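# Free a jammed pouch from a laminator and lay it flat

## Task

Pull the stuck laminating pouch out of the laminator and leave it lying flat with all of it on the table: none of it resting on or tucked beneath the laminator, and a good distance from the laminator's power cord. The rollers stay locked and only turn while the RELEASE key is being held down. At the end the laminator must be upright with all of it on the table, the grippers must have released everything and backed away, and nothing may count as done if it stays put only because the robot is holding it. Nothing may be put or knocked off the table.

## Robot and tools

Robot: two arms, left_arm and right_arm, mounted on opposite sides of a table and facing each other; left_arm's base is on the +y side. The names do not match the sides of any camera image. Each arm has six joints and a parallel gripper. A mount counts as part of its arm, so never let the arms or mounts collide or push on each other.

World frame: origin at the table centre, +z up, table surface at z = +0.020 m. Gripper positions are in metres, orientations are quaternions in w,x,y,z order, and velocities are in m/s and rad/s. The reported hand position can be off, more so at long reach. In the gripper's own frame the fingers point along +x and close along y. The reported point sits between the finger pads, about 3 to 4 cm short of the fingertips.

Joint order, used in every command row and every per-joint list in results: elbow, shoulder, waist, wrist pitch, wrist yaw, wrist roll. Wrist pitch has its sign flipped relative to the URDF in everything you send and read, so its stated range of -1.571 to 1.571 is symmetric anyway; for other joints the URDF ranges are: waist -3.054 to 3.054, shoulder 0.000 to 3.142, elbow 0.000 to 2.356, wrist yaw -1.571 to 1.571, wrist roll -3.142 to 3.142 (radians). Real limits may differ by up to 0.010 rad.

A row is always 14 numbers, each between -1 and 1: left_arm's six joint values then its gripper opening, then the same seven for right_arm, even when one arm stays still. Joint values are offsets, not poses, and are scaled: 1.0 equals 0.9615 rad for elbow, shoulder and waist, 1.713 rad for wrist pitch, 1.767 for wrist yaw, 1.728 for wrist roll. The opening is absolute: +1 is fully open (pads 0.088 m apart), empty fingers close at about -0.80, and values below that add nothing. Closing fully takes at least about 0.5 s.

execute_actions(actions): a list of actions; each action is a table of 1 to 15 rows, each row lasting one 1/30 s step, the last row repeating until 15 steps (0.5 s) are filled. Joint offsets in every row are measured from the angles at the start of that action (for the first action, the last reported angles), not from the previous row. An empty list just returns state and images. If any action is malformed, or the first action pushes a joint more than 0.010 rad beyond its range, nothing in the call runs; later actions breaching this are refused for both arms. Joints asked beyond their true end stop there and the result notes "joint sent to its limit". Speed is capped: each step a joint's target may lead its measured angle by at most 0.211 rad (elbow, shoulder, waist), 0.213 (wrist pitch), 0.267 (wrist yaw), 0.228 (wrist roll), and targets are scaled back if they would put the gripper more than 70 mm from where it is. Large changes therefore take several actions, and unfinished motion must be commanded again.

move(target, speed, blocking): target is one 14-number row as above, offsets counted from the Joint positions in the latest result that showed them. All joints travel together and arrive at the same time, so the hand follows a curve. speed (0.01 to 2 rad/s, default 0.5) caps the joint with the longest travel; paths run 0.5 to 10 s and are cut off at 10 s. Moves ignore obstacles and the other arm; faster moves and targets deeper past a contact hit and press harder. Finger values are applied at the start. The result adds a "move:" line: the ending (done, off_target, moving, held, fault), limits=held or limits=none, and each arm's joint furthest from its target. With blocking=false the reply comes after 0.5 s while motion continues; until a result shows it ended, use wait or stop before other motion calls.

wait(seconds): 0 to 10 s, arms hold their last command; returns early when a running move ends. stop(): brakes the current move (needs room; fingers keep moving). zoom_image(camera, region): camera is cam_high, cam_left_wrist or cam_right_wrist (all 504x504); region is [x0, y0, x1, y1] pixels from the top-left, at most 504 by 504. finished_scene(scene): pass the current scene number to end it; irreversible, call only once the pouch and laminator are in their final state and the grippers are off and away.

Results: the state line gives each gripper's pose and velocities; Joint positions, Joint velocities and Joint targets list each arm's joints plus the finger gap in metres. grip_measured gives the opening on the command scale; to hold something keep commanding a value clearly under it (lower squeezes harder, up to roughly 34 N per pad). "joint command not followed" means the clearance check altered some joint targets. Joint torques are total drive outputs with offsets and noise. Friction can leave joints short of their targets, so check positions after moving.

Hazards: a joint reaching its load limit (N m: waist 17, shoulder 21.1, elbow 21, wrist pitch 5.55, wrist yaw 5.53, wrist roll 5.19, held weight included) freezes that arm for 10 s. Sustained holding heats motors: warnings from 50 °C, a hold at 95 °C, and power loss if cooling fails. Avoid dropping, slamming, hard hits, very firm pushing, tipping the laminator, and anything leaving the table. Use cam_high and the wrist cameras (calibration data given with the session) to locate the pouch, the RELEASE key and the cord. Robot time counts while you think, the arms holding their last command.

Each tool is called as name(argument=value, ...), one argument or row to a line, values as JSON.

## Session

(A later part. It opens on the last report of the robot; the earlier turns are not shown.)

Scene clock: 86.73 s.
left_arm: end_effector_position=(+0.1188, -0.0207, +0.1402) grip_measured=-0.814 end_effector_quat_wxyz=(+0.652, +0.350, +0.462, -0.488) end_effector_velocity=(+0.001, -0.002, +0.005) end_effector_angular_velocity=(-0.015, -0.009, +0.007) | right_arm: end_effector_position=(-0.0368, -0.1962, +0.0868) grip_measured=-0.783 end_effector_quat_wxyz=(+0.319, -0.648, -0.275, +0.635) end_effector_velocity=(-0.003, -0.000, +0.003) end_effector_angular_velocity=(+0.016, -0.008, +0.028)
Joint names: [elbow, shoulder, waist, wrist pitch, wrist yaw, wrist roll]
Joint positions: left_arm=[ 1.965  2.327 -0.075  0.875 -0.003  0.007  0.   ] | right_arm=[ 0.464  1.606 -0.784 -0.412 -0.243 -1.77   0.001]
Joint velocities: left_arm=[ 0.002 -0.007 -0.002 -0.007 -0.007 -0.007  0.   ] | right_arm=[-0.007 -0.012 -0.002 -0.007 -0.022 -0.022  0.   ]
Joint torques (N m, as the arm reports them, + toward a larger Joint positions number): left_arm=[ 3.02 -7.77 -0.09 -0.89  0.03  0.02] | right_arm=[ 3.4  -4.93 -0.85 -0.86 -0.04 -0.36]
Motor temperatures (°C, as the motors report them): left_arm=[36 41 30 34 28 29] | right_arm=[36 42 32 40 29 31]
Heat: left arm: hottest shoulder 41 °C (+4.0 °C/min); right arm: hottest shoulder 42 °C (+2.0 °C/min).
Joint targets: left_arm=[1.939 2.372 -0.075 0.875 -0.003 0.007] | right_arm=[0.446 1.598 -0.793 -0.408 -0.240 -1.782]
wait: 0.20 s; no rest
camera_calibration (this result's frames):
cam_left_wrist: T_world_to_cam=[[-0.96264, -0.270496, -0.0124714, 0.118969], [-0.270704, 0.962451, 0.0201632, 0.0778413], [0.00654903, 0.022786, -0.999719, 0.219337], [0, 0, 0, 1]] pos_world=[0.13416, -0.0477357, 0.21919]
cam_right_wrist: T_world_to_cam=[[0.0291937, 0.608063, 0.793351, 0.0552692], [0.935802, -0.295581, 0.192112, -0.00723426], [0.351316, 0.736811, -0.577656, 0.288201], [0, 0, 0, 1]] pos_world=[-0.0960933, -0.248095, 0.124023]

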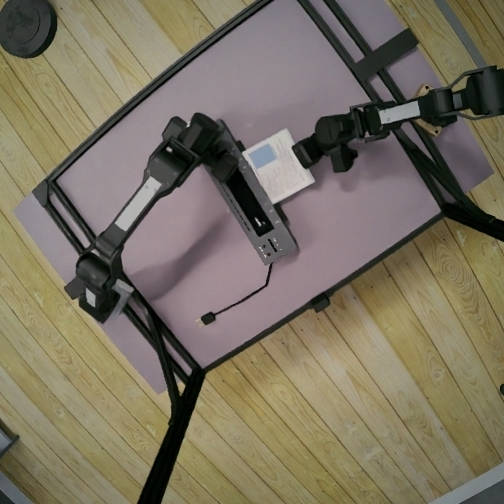

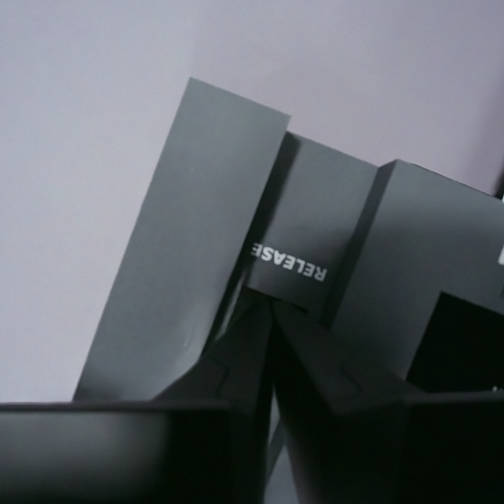

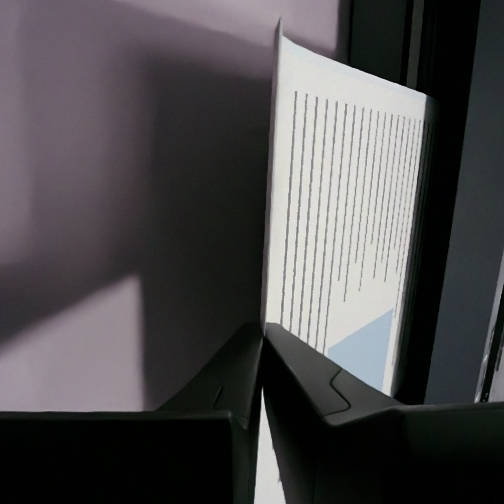

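execute_actions(
  actions=[
    [[-0.028,0.046,0,0,0,0,-1,-0.0257,-0.0267,-0.0081,0.0033,-0.0020,-0.0059,-0.97],[-0.028,0.046,0,0,0,0,-1,-0.0348,-0.0378,-0.0109,0.0043,-0.0029,-0.0072,-0.97],[-0.028,0.046,0,0,0,0,-1,-0.0439,-0.0489,-0.0138,0.0053,-0.0038,-0.0085,-0.97],[-0.028,0.046,0,0,0,0,-1,-0.0530,-0.0600,-0.0167,0.0063,-0.0047,-0.0098,-0.97],[-0.028,0.046,0,0,0,0,-1,-0.0621,-0.0711,-0.0196,0.0073,-0.0057,-0.0111,-0.97],[-0.028,0.046,0,0,0,0,-1,-0.0712,-0.0821,-0.0224,0.0082,-0.0066,-0.0123,-0.97],[-0.028,0.046,0,0,0,0,-1,-0.0803,-0.0932,-0.0253,0.0092,-0.0075,-0.0136,-0.97],[-0.028,0.046,0,0,0,0,-1,-0.0894,-0.1043,-0.0282,0.0102,-0.0084,-0.0149,-0.97],[-0.028,0.046,0,0,0,0,-1,-0.0985,-0.1154,-0.0310,0.0112,-0.0093,-0.0162,-0.97],[-0.028,0.046,0,0,0,0,-1,-0.1076,-0.1265,-0.0339,0.0122,-0.0102,-0.0175,-0.97],[-0.028,0.046,0,0,0,0,-1,-0.1167,-0.1376,-0.0368,0.0132,-0.0111,-0.0188,-0.97],[-0.028,0.046,0,0,0,0,-1,-0.1258,-0.1487,-0.0396,0.0142,-0.0120,-0.0201,-0.97],[-0.028,0.046,0,0,0,0,-1,-0.1349,-0.1598,-0.0425,0.0152,-0.0129,-0.0214,-0.97],[-0.028,0.046,0,0,0,0,-1,-0.1440,-0.1709,-0.0454,0.0162,-0.0138,-0.0227,-0.97],[-0.028,0.046,0,0,0,0,-1,-0.1532,-0.1820,-0.0483,0.0172,-0.0148,-0.0240,-0.97]],
    [[-0.028,0.046,0,0,0,0,-1,-0.0345,-0.0495,-0.0172,0.0080,-0.0048,-0.0098,-0.97],[-0.028,0.046,0,0,0,0,-1,-0.0421,-0.0616,-0.0218,0.0113,-0.0067,-0.0115,-0.97],[-0.028,0.046,0,0,0,0,-1,-0.0496,-0.0737,-0.0265,0.0146,-0.0087,-0.0133,-0.97],[-0.028,0.046,0,0,0,0,-1,-0.0571,-0.0858,-0.0312,0.0179,-0.0107,-0.0150,-0.97],[-0.028,0.046,0,0,0,0,-1,-0.0647,-0.0979,-0.0359,0.0212,-0.0127,-0.0167,-0.97],[-0.028,0.046,0,0,0,0,-1,-0.0722,-0.1099,-0.0405,0.0245,-0.0146,-0.0184,-0.97],[-0.028,0.046,0,0,0,0,-1,-0.0797,-0.1220,-0.0452,0.0278,-0.0166,-0.0201,-0.97],[-0.028,0.046,0,0,0,0,-1,-0.0872,-0.1341,-0.0499,0.0311,-0.0186,-0.0219,-0.97],[-0.028,0.046,0,0,0,0,-1,-0.0948,-0.1462,-0.0545,0.0344,-0.0205,-0.0236,-0.97],[-0.028,0.046,0,0,0,0,-1,-0.1023,-0.1583,-0.0592,0.0377,-0.0225,-0.0253,-0.97],[-0.028,0.046,0,0,0,0,-1,-0.1098,-0.1704,-0.0639,0.0410,-0.0245,-0.0270,-0.97],[-0.028,0.046,0,0,0,0,-1,-0.1174,-0.1825,-0.0685,0.0443,-0.0264,-0.0287,-0.97],[-0.028,0.046,0,0,0,0,-1,-0.1249,-0.1946,-0.0732,0.0476,-0.0284,-0.0305,-0.97],[-0.028,0.046,0,0,0,0,-1,-0.1324,-0.2067,-0.0779,0.0509,-0.0304,-0.0322,-0.97],[-0.028,0.046,0,0,0,0,-1,-0.1399,-0.2188,-0.0826,0.0542,-0.0323,-0.0339,-0.97]],
  ],
)

wait(
  seconds=0.2,
)

Scene clock: 99.50 s.
left_arm: end_effector_position=(+0.1187, -0.0207, +0.1400) grip_measured=-0.814 end_effector_quat_wxyz=(+0.652, +0.350, +0.463, -0.489) end_effector_velocity=(-0.001, +0.002, -0.003) end_effector_angular_velocity=(+0.013, -0.001, +0.007) | right_arm: end_effector_position=(-0.0426, -0.2619, +0.0950) grip_measured=-0.789 end_effector_quat_wxyz=(+0.324, -0.649, -0.281, +0.629) end_effector_velocity=(-0.010, -0.077, -0.014) end_effector_angular_velocity=(-0.044, -0.004, -0.010)
Joint names: [elbow, shoulder, waist, wrist pitch, wrist yaw, wrist roll]
Joint positions: left_arm=[ 1.964  2.327 -0.075  0.874 -0.002  0.007  0.   ] | right_arm=[ 0.243  1.287 -0.889 -0.315 -0.317 -1.843  0.   ]
Joint velocities: left_arm=[-0.002  0.002 -0.002  0.007 -0.007 -0.007  0.   ] | right_arm=[-0.232 -0.344 -0.139  0.183 -0.081 -0.11  -0.   ]
Joint torques (N m, as the arm reports them, + toward a larger Joint positions number): left_arm=[ 3.01 -7.75 -0.09 -0.92  0.04  0.02] | right_arm=[ 4.92 -3.27 -0.21 -0.92 -0.21 -0.02]
Motor temperatures (°C, as the motors report them): left_arm=[36 40 30 34 28 29] | right_arm=[35 42 32 40 29 31]
Heat: left arm: hottest shoulder 40 °C (+2.0 °C/min); right arm: hottest shoulder 42 °C (+1.0 °C/min).
Joint targets: left_arm=[1.938 2.372 -0.075 0.875 -0.002 0.007] | right_arm=[0.219 1.252 -0.903 -0.299 -0.327 -1.853]
camera_calibration (this result's frames):
cam_left_wrist: T_world_to_cam=[[-0.96268, -0.270373, -0.012106, 0.118863], [-0.270575, 0.96248, 0.0205399, 0.0776768], [0.00609833, 0.0230489, -0.999716, 0.219176], [0, 0, 0, 1]] pos_world=[0.134108, -0.0476768, 0.218957]
cam_right_wrist: T_world_to_cam=[[0.0221205, 0.59339, 0.804611, 0.0837002], [0.932667, -0.302097, 0.197152, -0.0251302], [0.360059, 0.746074, -0.560118, 0.344512], [0, 0, 0, 1]] pos_world=[-0.102458, -0.31429, 0.130575]

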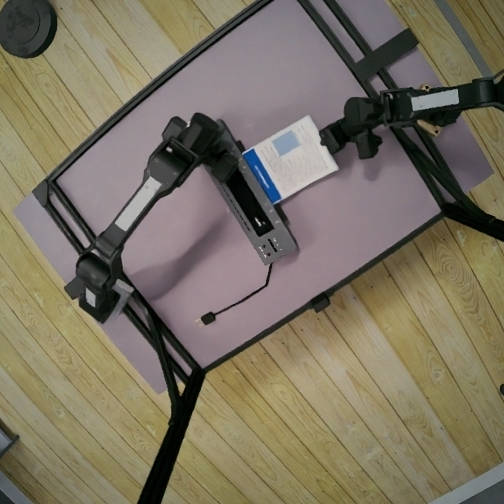

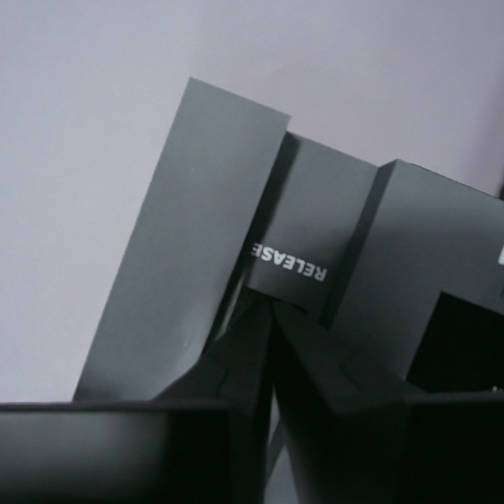

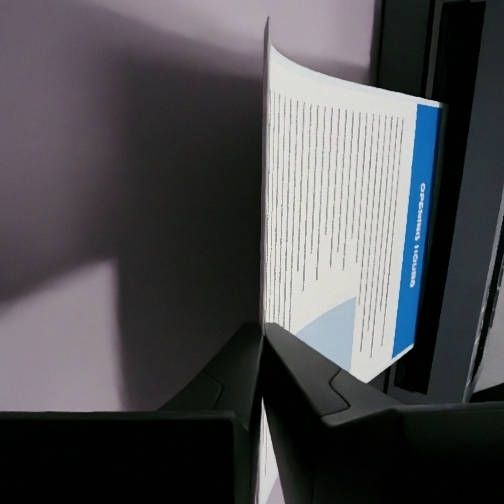

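Scene clock: 99.70 s.
left_arm: end_effector_position=(+0.1187, -0.0207, +0.1400) grip_measured=-0.814 end_effector_quat_wxyz=(+0.652, +0.350, +0.463, -0.489) end_effector_velocity=(-0.001, +0.002, -0.000) end_effector_angular_velocity=(+0.012, -0.016, +0.007) | right_arm: end_effector_position=(-0.0436, -0.2678, +0.0937) grip_measured=-0.789 end_effector_quat_wxyz=(+0.323, -0.649, -0.280, +0.629) end_effector_velocity=(-0.001, -0.003, +0.004) end_effector_angular_velocity=(+0.017, +0.002, +0.009)
Joint names: [elbow, shoulder, waist, wrist pitch, wrist yaw, wrist roll]
Joint positions: left_arm=[ 1.964  2.327 -0.075  0.874 -0.002  0.007  0.   ] | right_arm=[ 0.225  1.261 -0.899 -0.301 -0.324 -1.849  0.   ]
Joint velocities: left_arm=[-0.002 -0.002 -0.007  0.007 -0.022 -0.007  0.   ] | right_arm=[-0.012 -0.032 -0.012  0.007 -0.022 -0.007 -0.   ]
Joint torques (N m, as the arm reports them, + toward a larger Joint positions number): left_arm=[ 3.02 -7.82 -0.08 -0.94  0.04  0.01] | right_arm=[ 5.09 -3.19 -0.29 -1.02 -0.24 -0.02]
Motor temperatures (°C, as the motors report them): left_arm=[36 40 30 34 28 29] | right_arm=[35 42 32 40 29 31]
Heat: left arm: hottest shoulder 40 °C (+2.0 °C/min); right arm: hottest shoulder 42 °C (+1.0 °C/min).
Joint targets: left_arm=[1.938 2.372 -0.075 0.875 -0.002 0.007] | right_arm=[0.219 1.252 -0.903 -0.299 -0.327 -1.852]
wait: 0.20 s; no rest
camera_calibration (this result's frames):
cam_left_wrist: T_world_to_cam=[[-0.96268, -0.270373, -0.012106, 0.118863], [-0.270575, 0.96248, 0.0205399, 0.0776768], [0.00609833, 0.0230489, -0.999716, 0.219176], [0, 0, 0, 1]] pos_world=[0.134108, -0.0476768, 0.218957]
cam_right_wrist: T_world_to_cam=[[0.0237722, 0.595994, 0.802637, 0.0891982], [0.932697, -0.302235, 0.196799, -0.0257133], [0.359876, 0.743939, -0.563067, 0.348194], [0, 0, 0, 1]] pos_world=[-0.103444, -0.319968, 0.129523]

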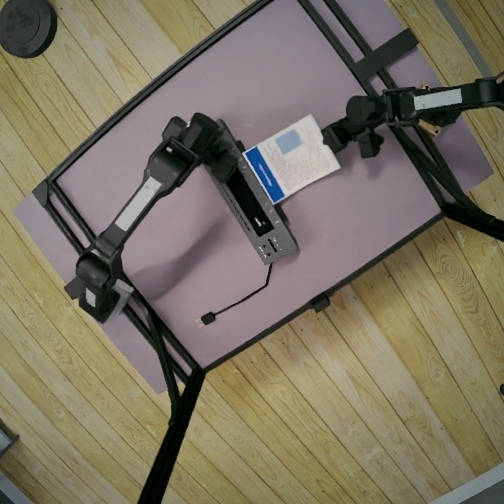

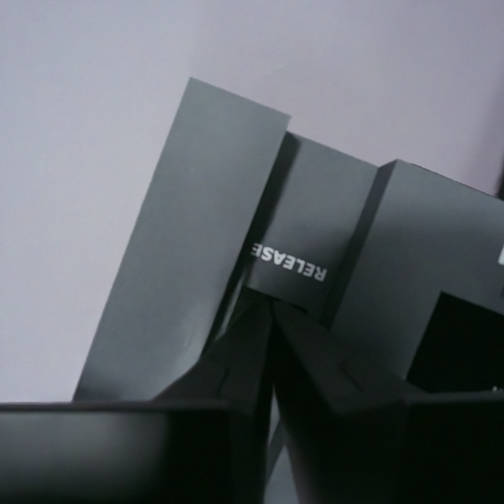

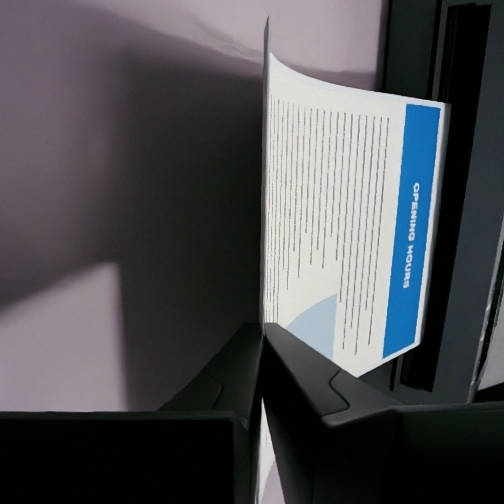

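zoom_image(
  camera="cam_high",
  region=[230, 60, 470, 260],
)

Region (230, 60, 470, 260) of cam_high's 504x504 image, scaled by 2.100, with more detail than that image has.

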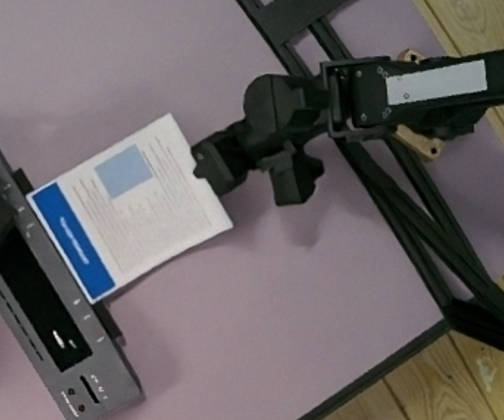

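execute_actions(
  actions=[],
)

Scene clock: 114.97 s.
left_arm: end_effector_position=(+0.1187, -0.0207, +0.1400) grip_measured=-0.814 end_effector_quat_wxyz=(+0.652, +0.350, +0.463, -0.489) end_effector_velocity=(-0.002, -0.002, +0.001) end_effector_angular_velocity=(-0.008, +0.002, -0.012) | right_arm: end_effector_position=(-0.0438, -0.2679, +0.0940) grip_measured=-0.789 end_effector_quat_wxyz=(+0.323, -0.648, -0.281, +0.629) end_effector_velocity=(-0.002, -0.001, -0.001) end_effector_angular_velocity=(-0.005, +0.002, +0.013)
Joint names: [elbow, shoulder, waist, wrist pitch, wrist yaw, wrist roll]
Joint positions: left_arm=[ 1.964  2.327 -0.075  0.874 -0.002  0.007  0.   ] | right_arm=[ 0.225  1.259 -0.9   -0.3   -0.326 -1.851  0.   ]
Joint velocities: left_arm=[-0.002 -0.002 -0.002 -0.007  0.007  0.007  0.   ] | right_arm=[-0.002 -0.002  0.002  0.007 -0.007 -0.007  0.   ]
Joint torques (N m, as the arm reports them, + toward a larger Joint positions number): left_arm=[ 3.05 -7.74  0.02 -0.9   0.02  0.02] | right_arm=[ 5.   -3.17 -0.19 -1.05 -0.2  -0.03]
Motor temperatures (°C, as the motors report them): left_arm=[35 40 30 34 28 29] | right_arm=[35 41 32 40 29 31]
Heat: left arm: hottest shoulder 40 °C (-1.0 °C/min); right arm: hottest shoulder 41 °C (+0.0 °C/min).
Joint targets: left_arm=[1.938 2.372 -0.075 0.875 -0.002 0.007] | right_arm=[0.219 1.252 -0.903 -0.299 -0.327 -1.853]
camera_calibration (this result's frames):
cam_left_wrist: T_world_to_cam=[[-0.96268, -0.270373, -0.012106, 0.118863], [-0.270575, 0.96248, 0.0205399, 0.0776768], [0.00609833, 0.0230489, -0.999716, 0.219176], [0, 0, 0, 1]] pos_world=[0.134108, -0.0476768, 0.218957]
cam_right_wrist: T_world_to_cam=[[0.0230027, 0.595318, 0.803161, 0.0888104], [0.933126, -0.301122, 0.196472, -0.0253208], [0.358812, 0.744931, -0.562433, 0.348678], [0, 0, 0, 1]] pos_world=[-0.103526, -0.320236, 0.129754]

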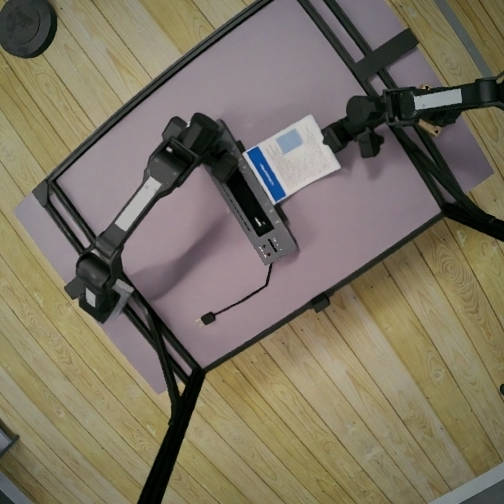

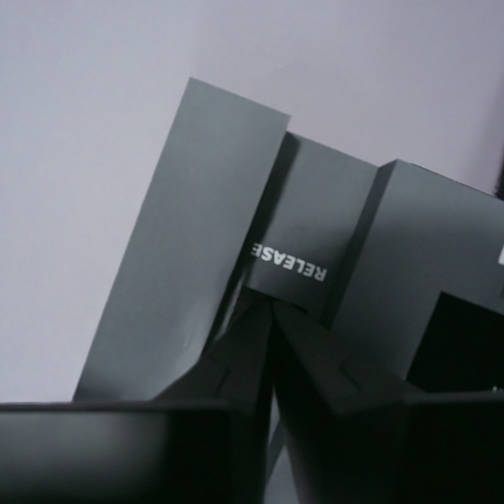

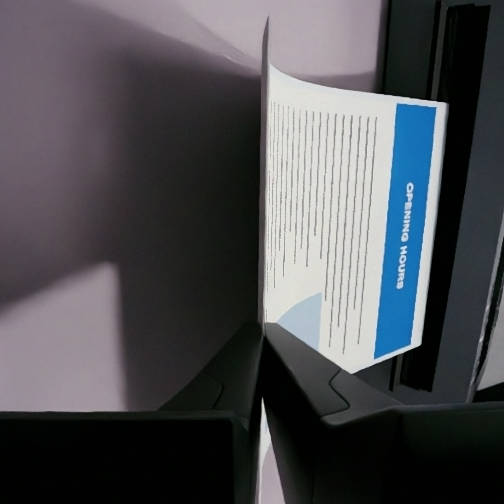

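move(
  target=[-0.027, 0.0468, 0, 0, 0, 0, -1, 0.0693, -0.0776, -0.0988, 0.2664, 0.0327, -0.0989, -0.97],
  speed=0.6,
)

Scene clock: 123.03 s.
left_arm: end_effector_position=(+0.1187, -0.0207, +0.1400) grip_measured=-0.814 end_effector_quat_wxyz=(+0.652, +0.350, +0.463, -0.489) end_effector_velocity=(+0.005, +0.001, -0.001) end_effector_angular_velocity=(+0.006, -0.027, -0.011) | right_arm: end_effector_position=(-0.0399, -0.3218, +0.0666) grip_measured=-0.789 end_effector_quat_wxyz=(+0.221, -0.685, -0.176, +0.671) end_effector_velocity=(-0.004, -0.005, -0.004) end_effector_angular_velocity=(-0.020, +0.008, +0.020)
Joint names: [elbow, shoulder, waist, wrist pitch, wrist yaw, wrist roll]
Joint positions: left_arm=[ 1.964  2.327 -0.075  0.874 -0.002  0.007  0.   ] | right_arm=[ 0.282  1.19  -0.993  0.155 -0.27  -2.019  0.   ]
Joint velocities: left_arm=[-0.002  0.002  0.002 -0.007 -0.022  0.022  0.   ] | right_arm=[-0.007 -0.002 -0.002  0.022 -0.007 -0.022 -0.   ]
Joint torques (N m, as the arm reports them, + toward a larger Joint positions number): left_arm=[ 3.13 -7.72 -0.03 -0.93  0.06  0.01] | right_arm=[ 6.77 -2.66 -0.19 -0.5  -0.12 -0.07]
Motor temperatures (°C, as the motors report them): left_arm=[35 40 30 34 28 29] | right_arm=[36 40 32 40 29 31]
Heat: left arm: hottest shoulder 40 °C (-2.0 °C/min); right arm: hottest shoulder 40 °C (-1.0 °C/min).
Joint targets: left_arm=[1.938 2.372 -0.075 0.874 -0.002 0.007] | right_arm=[0.292 1.184 -0.995 0.157 -0.268 -2.021]
move: off_target (left_arm); limits=none; left_arm: farthest joint: the shoulder, 0.045 radians from its target (0.045 radians at the start); right_arm: farthest joint: the elbow, 0.009 radians from its target (0.067 radians at the start)
camera_calibration (this result's frames):
cam_left_wrist: T_world_to_cam=[[-0.96268, -0.270373, -0.012106, 0.118863], [-0.270575, 0.96248, 0.0205399, 0.0776768], [0.00609833, 0.0230489, -0.999716, 0.219176], [0, 0, 0, 1]] pos_world=[0.134108, -0.0476768, 0.218957]
cam_right_wrist: T_world_to_cam=[[0.0360375, 0.813123, 0.580976, 0.228146], [0.9373, -0.229162, 0.262591, -0.0208297], [0.346656, 0.535085, -0.770398, 0.317895], [0, 0, 0, 1]] pos_world=[-0.0988984, -0.360385, 0.117828]

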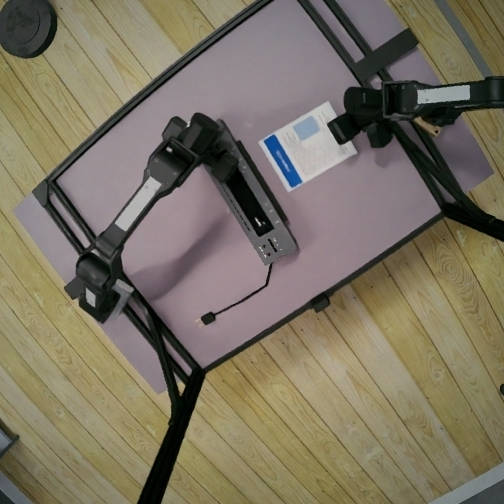

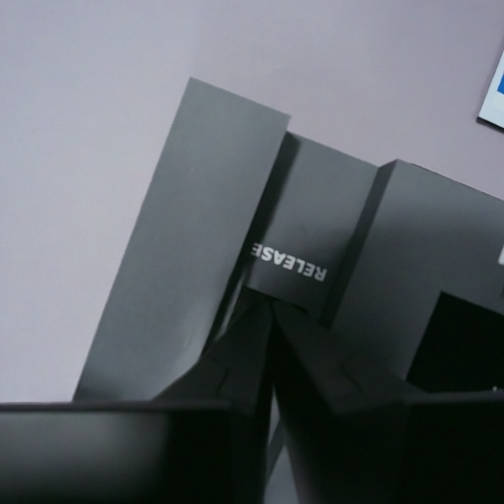

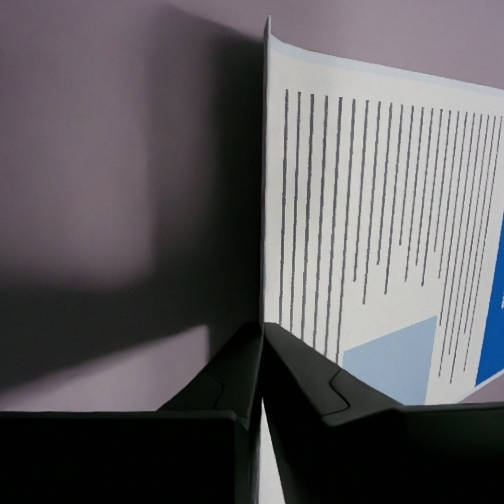

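zoom_image(
  camera="cam_high",
  region=[200, 60, 420, 280],
)

Region (200, 60, 420, 280) of cam_high's 504x504 image, scaled by 2.291, with more detail than that image has.

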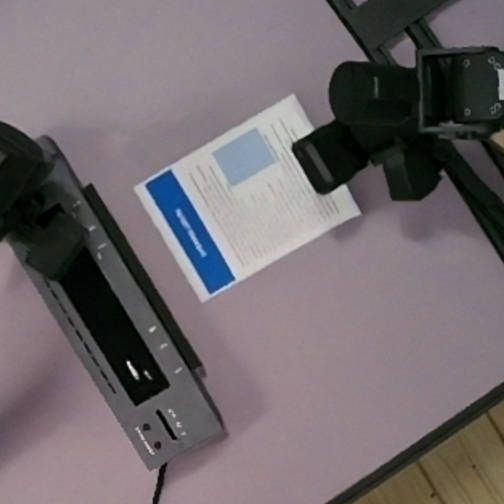

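move(
  target=[-0.104, -0.26, 0, 0, 0, 0, -1, 0.122, -0.0243, 0.0181, 0.1538, 0.0412, -0.0126, -0.2],
  speed=0.5,
)

Scene clock: 154.23 s.
left_arm: end_effector_position=(+0.1135, -0.0029, +0.2265) grip_measured=-0.814 end_effector_quat_wxyz=(+0.684, +0.313, +0.413, -0.512) end_effector_velocity=(-0.003, +0.001, +0.004) end_effector_angular_velocity=(-0.003, +0.002, -0.012) | right_arm: end_effector_position=(-0.0407, -0.3361, +0.0758) grip_measured=-0.200 end_effector_quat_wxyz=(+0.170, -0.696, -0.125, +0.687) end_effector_velocity=(+0.000, -0.000, +0.002) end_effector_angular_velocity=(+0.006, +0.001, +0.002)
Joint names: [elbow, shoulder, waist, wrist pitch, wrist yaw, wrist roll]
Joint positions: left_arm=[ 1.876  2.092 -0.075  0.874 -0.002  0.007  0.   ] | right_arm=[ 0.389  1.173 -0.978  0.416 -0.199 -2.038  0.029]
Joint velocities: left_arm=[ 0.002 -0.007 -0.002  0.007  0.007  0.007  0.   ] | right_arm=[ 0.002 -0.007 -0.007  0.007 -0.007 -0.007 -0.   ]
Joint torques (N m, as the arm reports them, + toward a larger Joint positions number): left_arm=[  5.25 -13.78  -0.09  -1.05   0.04  -0.01] | right_arm=[ 7.12 -2.78  0.3  -0.27 -0.1  -0.06]
Motor temperatures (°C, as the motors report them): left_arm=[34 40 30 34 28 29] | right_arm=[37 38 32 38 29 31]
Heat: left arm: hottest shoulder 40 °C (-1.0 °C/min); right arm: hottest shoulder 38 °C (-4.0 °C/min).
Joint targets: left_arm=[1.865 2.077 -0.075 0.875 -0.002 0.007] | right_arm=[0.399 1.167 -0.975 0.418 -0.197 -2.041]
move: off_target (left_arm, right_arm); limits=none; left_arm: farthest joint: the shoulder, 0.015 radians from its target (0.250 radians at the start); right_arm: farthest joint: the elbow, 0.011 radians from its target (0.117 radians at the start)
camera_calibration (this result's frames):
cam_left_wrist: T_world_to_cam=[[-0.962138, -0.272208, -0.0139068, 0.120007], [-0.268379, 0.95504, -0.125979, 0.090297], [0.047574, -0.117477, -0.991935, 0.298407], [0, 0, 0, 1]] pos_world=[0.125501, -0.0185144, 0.309045]
cam_right_wrist: T_world_to_cam=[[0.0410319, 0.891065, 0.452018, 0.270717], [0.940944, -0.186625, 0.28248, -0.0128332], [0.336066, 0.413733, -0.8461, 0.297438], [0, 0, 0, 1]] pos_world=[-0.0989914, -0.366681, 0.132918]

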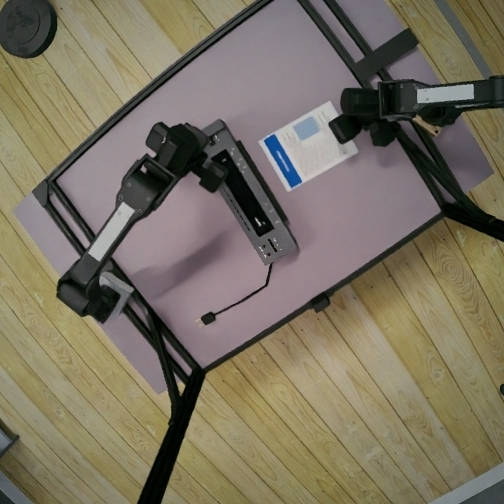

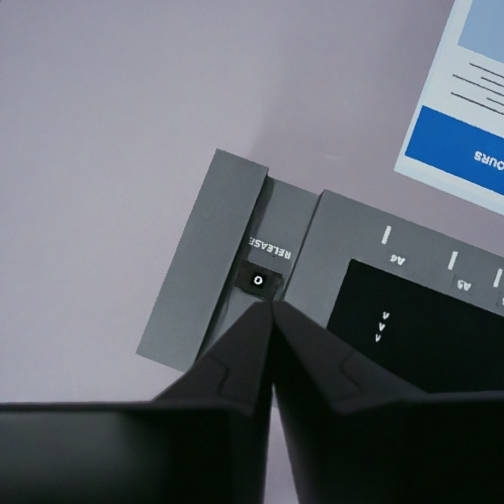

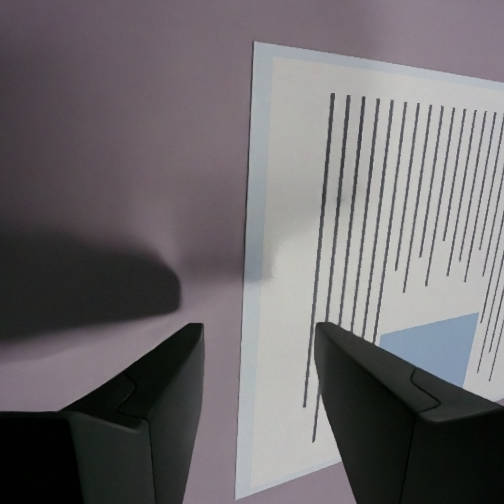

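move(
  target=[-0.208, -0.468, 0, 0, 0, 0, -1, 0.31, -0.47, 0, 0.35, 0, 0, -0.2],
  speed=1.1,
)

Scene clock: 157.93 s.
left_arm: end_effector_position=(+0.0925, +0.0682, +0.3535) grip_measured=-0.814 end_effector_quat_wxyz=(+0.731, +0.247, +0.325, -0.547) end_effector_velocity=(-0.003, +0.003, -0.001) end_effector_angular_velocity=(+0.013, +0.015, -0.002) | right_arm: end_effector_position=(-0.0606, -0.3671, +0.1982) grip_measured=-0.200 end_effector_quat_wxyz=(+0.205, -0.710, -0.170, +0.652) end_effector_velocity=(-0.003, -0.001, -0.001) end_effector_angular_velocity=(+0.006, +0.031, -0.015)
Joint names: [elbow, shoulder, waist, wrist pitch, wrist yaw, wrist roll]
Joint positions: left_arm=[ 1.687  1.654 -0.075  0.874 -0.002  0.007  0.   ] | right_arm=[ 0.675  0.724 -0.978  1.013 -0.199 -2.038  0.029]
Joint velocities: left_arm=[ 0.002 -0.002 -0.002  0.022  0.007 -0.007  0.   ] | right_arm=[-0.002 -0.002 -0.007  0.007 -0.022  0.022 -0.   ]
Joint torques (N m, as the arm reports them, + toward a larger Joint positions number): left_arm=[  5.34 -10.2   -0.03  -1.41   0.03   0.02] | right_arm=[ 8.08 -0.89  0.03 -0.51 -0.15  0.01]
Motor temperatures (°C, as the motors report them): left_arm=[35 41 30 34 28 29] | right_arm=[38 38 32 38 29 31]
Heat: left arm: hottest shoulder 41 °C (+1.0 °C/min); right arm: hottest shoulder 38 °C (-4.1 °C/min).
Joint targets: left_arm=[1.675 1.642 -0.075 0.874 -0.002 0.007] | right_arm=[0.687 0.721 -0.978 1.015 -0.199 -2.038]
move: off_target (left_arm, right_arm); limits=none; left_arm: farthest joint: the shoulder, 0.012 radians from its target (0.450 radians at the start); right_arm: farthest joint: the elbow, 0.012 radians from its target (0.298 radians at the start)
camera_calibration (this result's frames):
cam_left_wrist: T_world_to_cam=[[-0.961069, -0.275831, -0.0162592, 0.121916], [-0.25092, 0.895887, -0.366641, 0.120231], [0.115697, -0.348287, -0.930221, 0.42132], [0, 0, 0, 1]] pos_world=[0.0985926, 0.0726546, 0.437984]
cam_right_wrist: T_world_to_cam=[[0.00369961, 0.832856, 0.553477, 0.200042], [0.918283, -0.221958, 0.327857, -0.0578494], [0.395906, 0.507036, -0.765619, 0.442464], [0, 0, 0, 1]] pos_world=[-0.122792, -0.403791, 0.247007]

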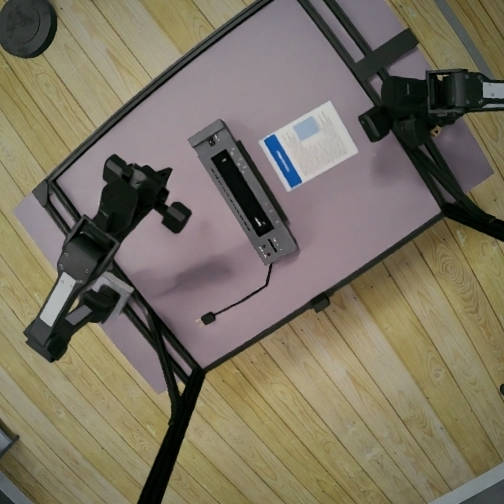

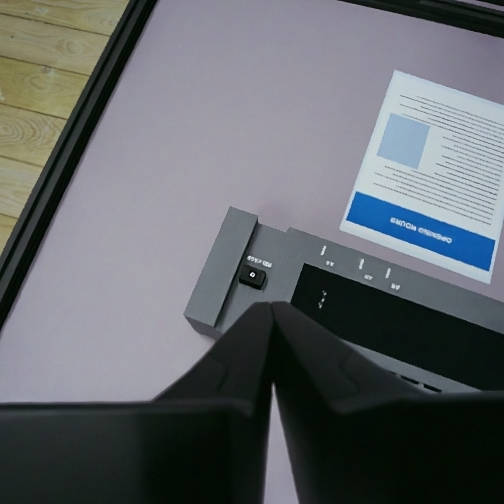

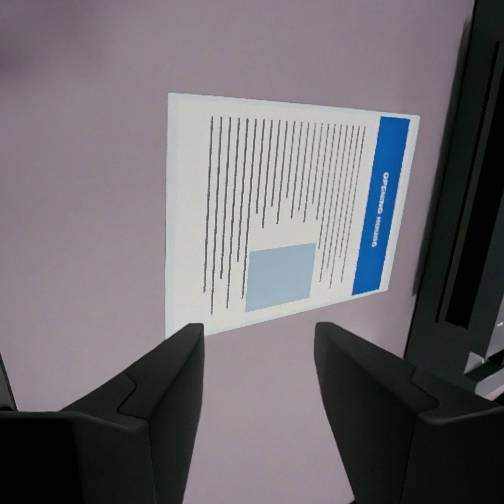

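The pouch is lying flat on the table, clear of the laminator tray and well away from the cord. The laminator is upright, and both arms are clear.

finished_scene(
  scene=2,
)

The scene is finished: the task was done.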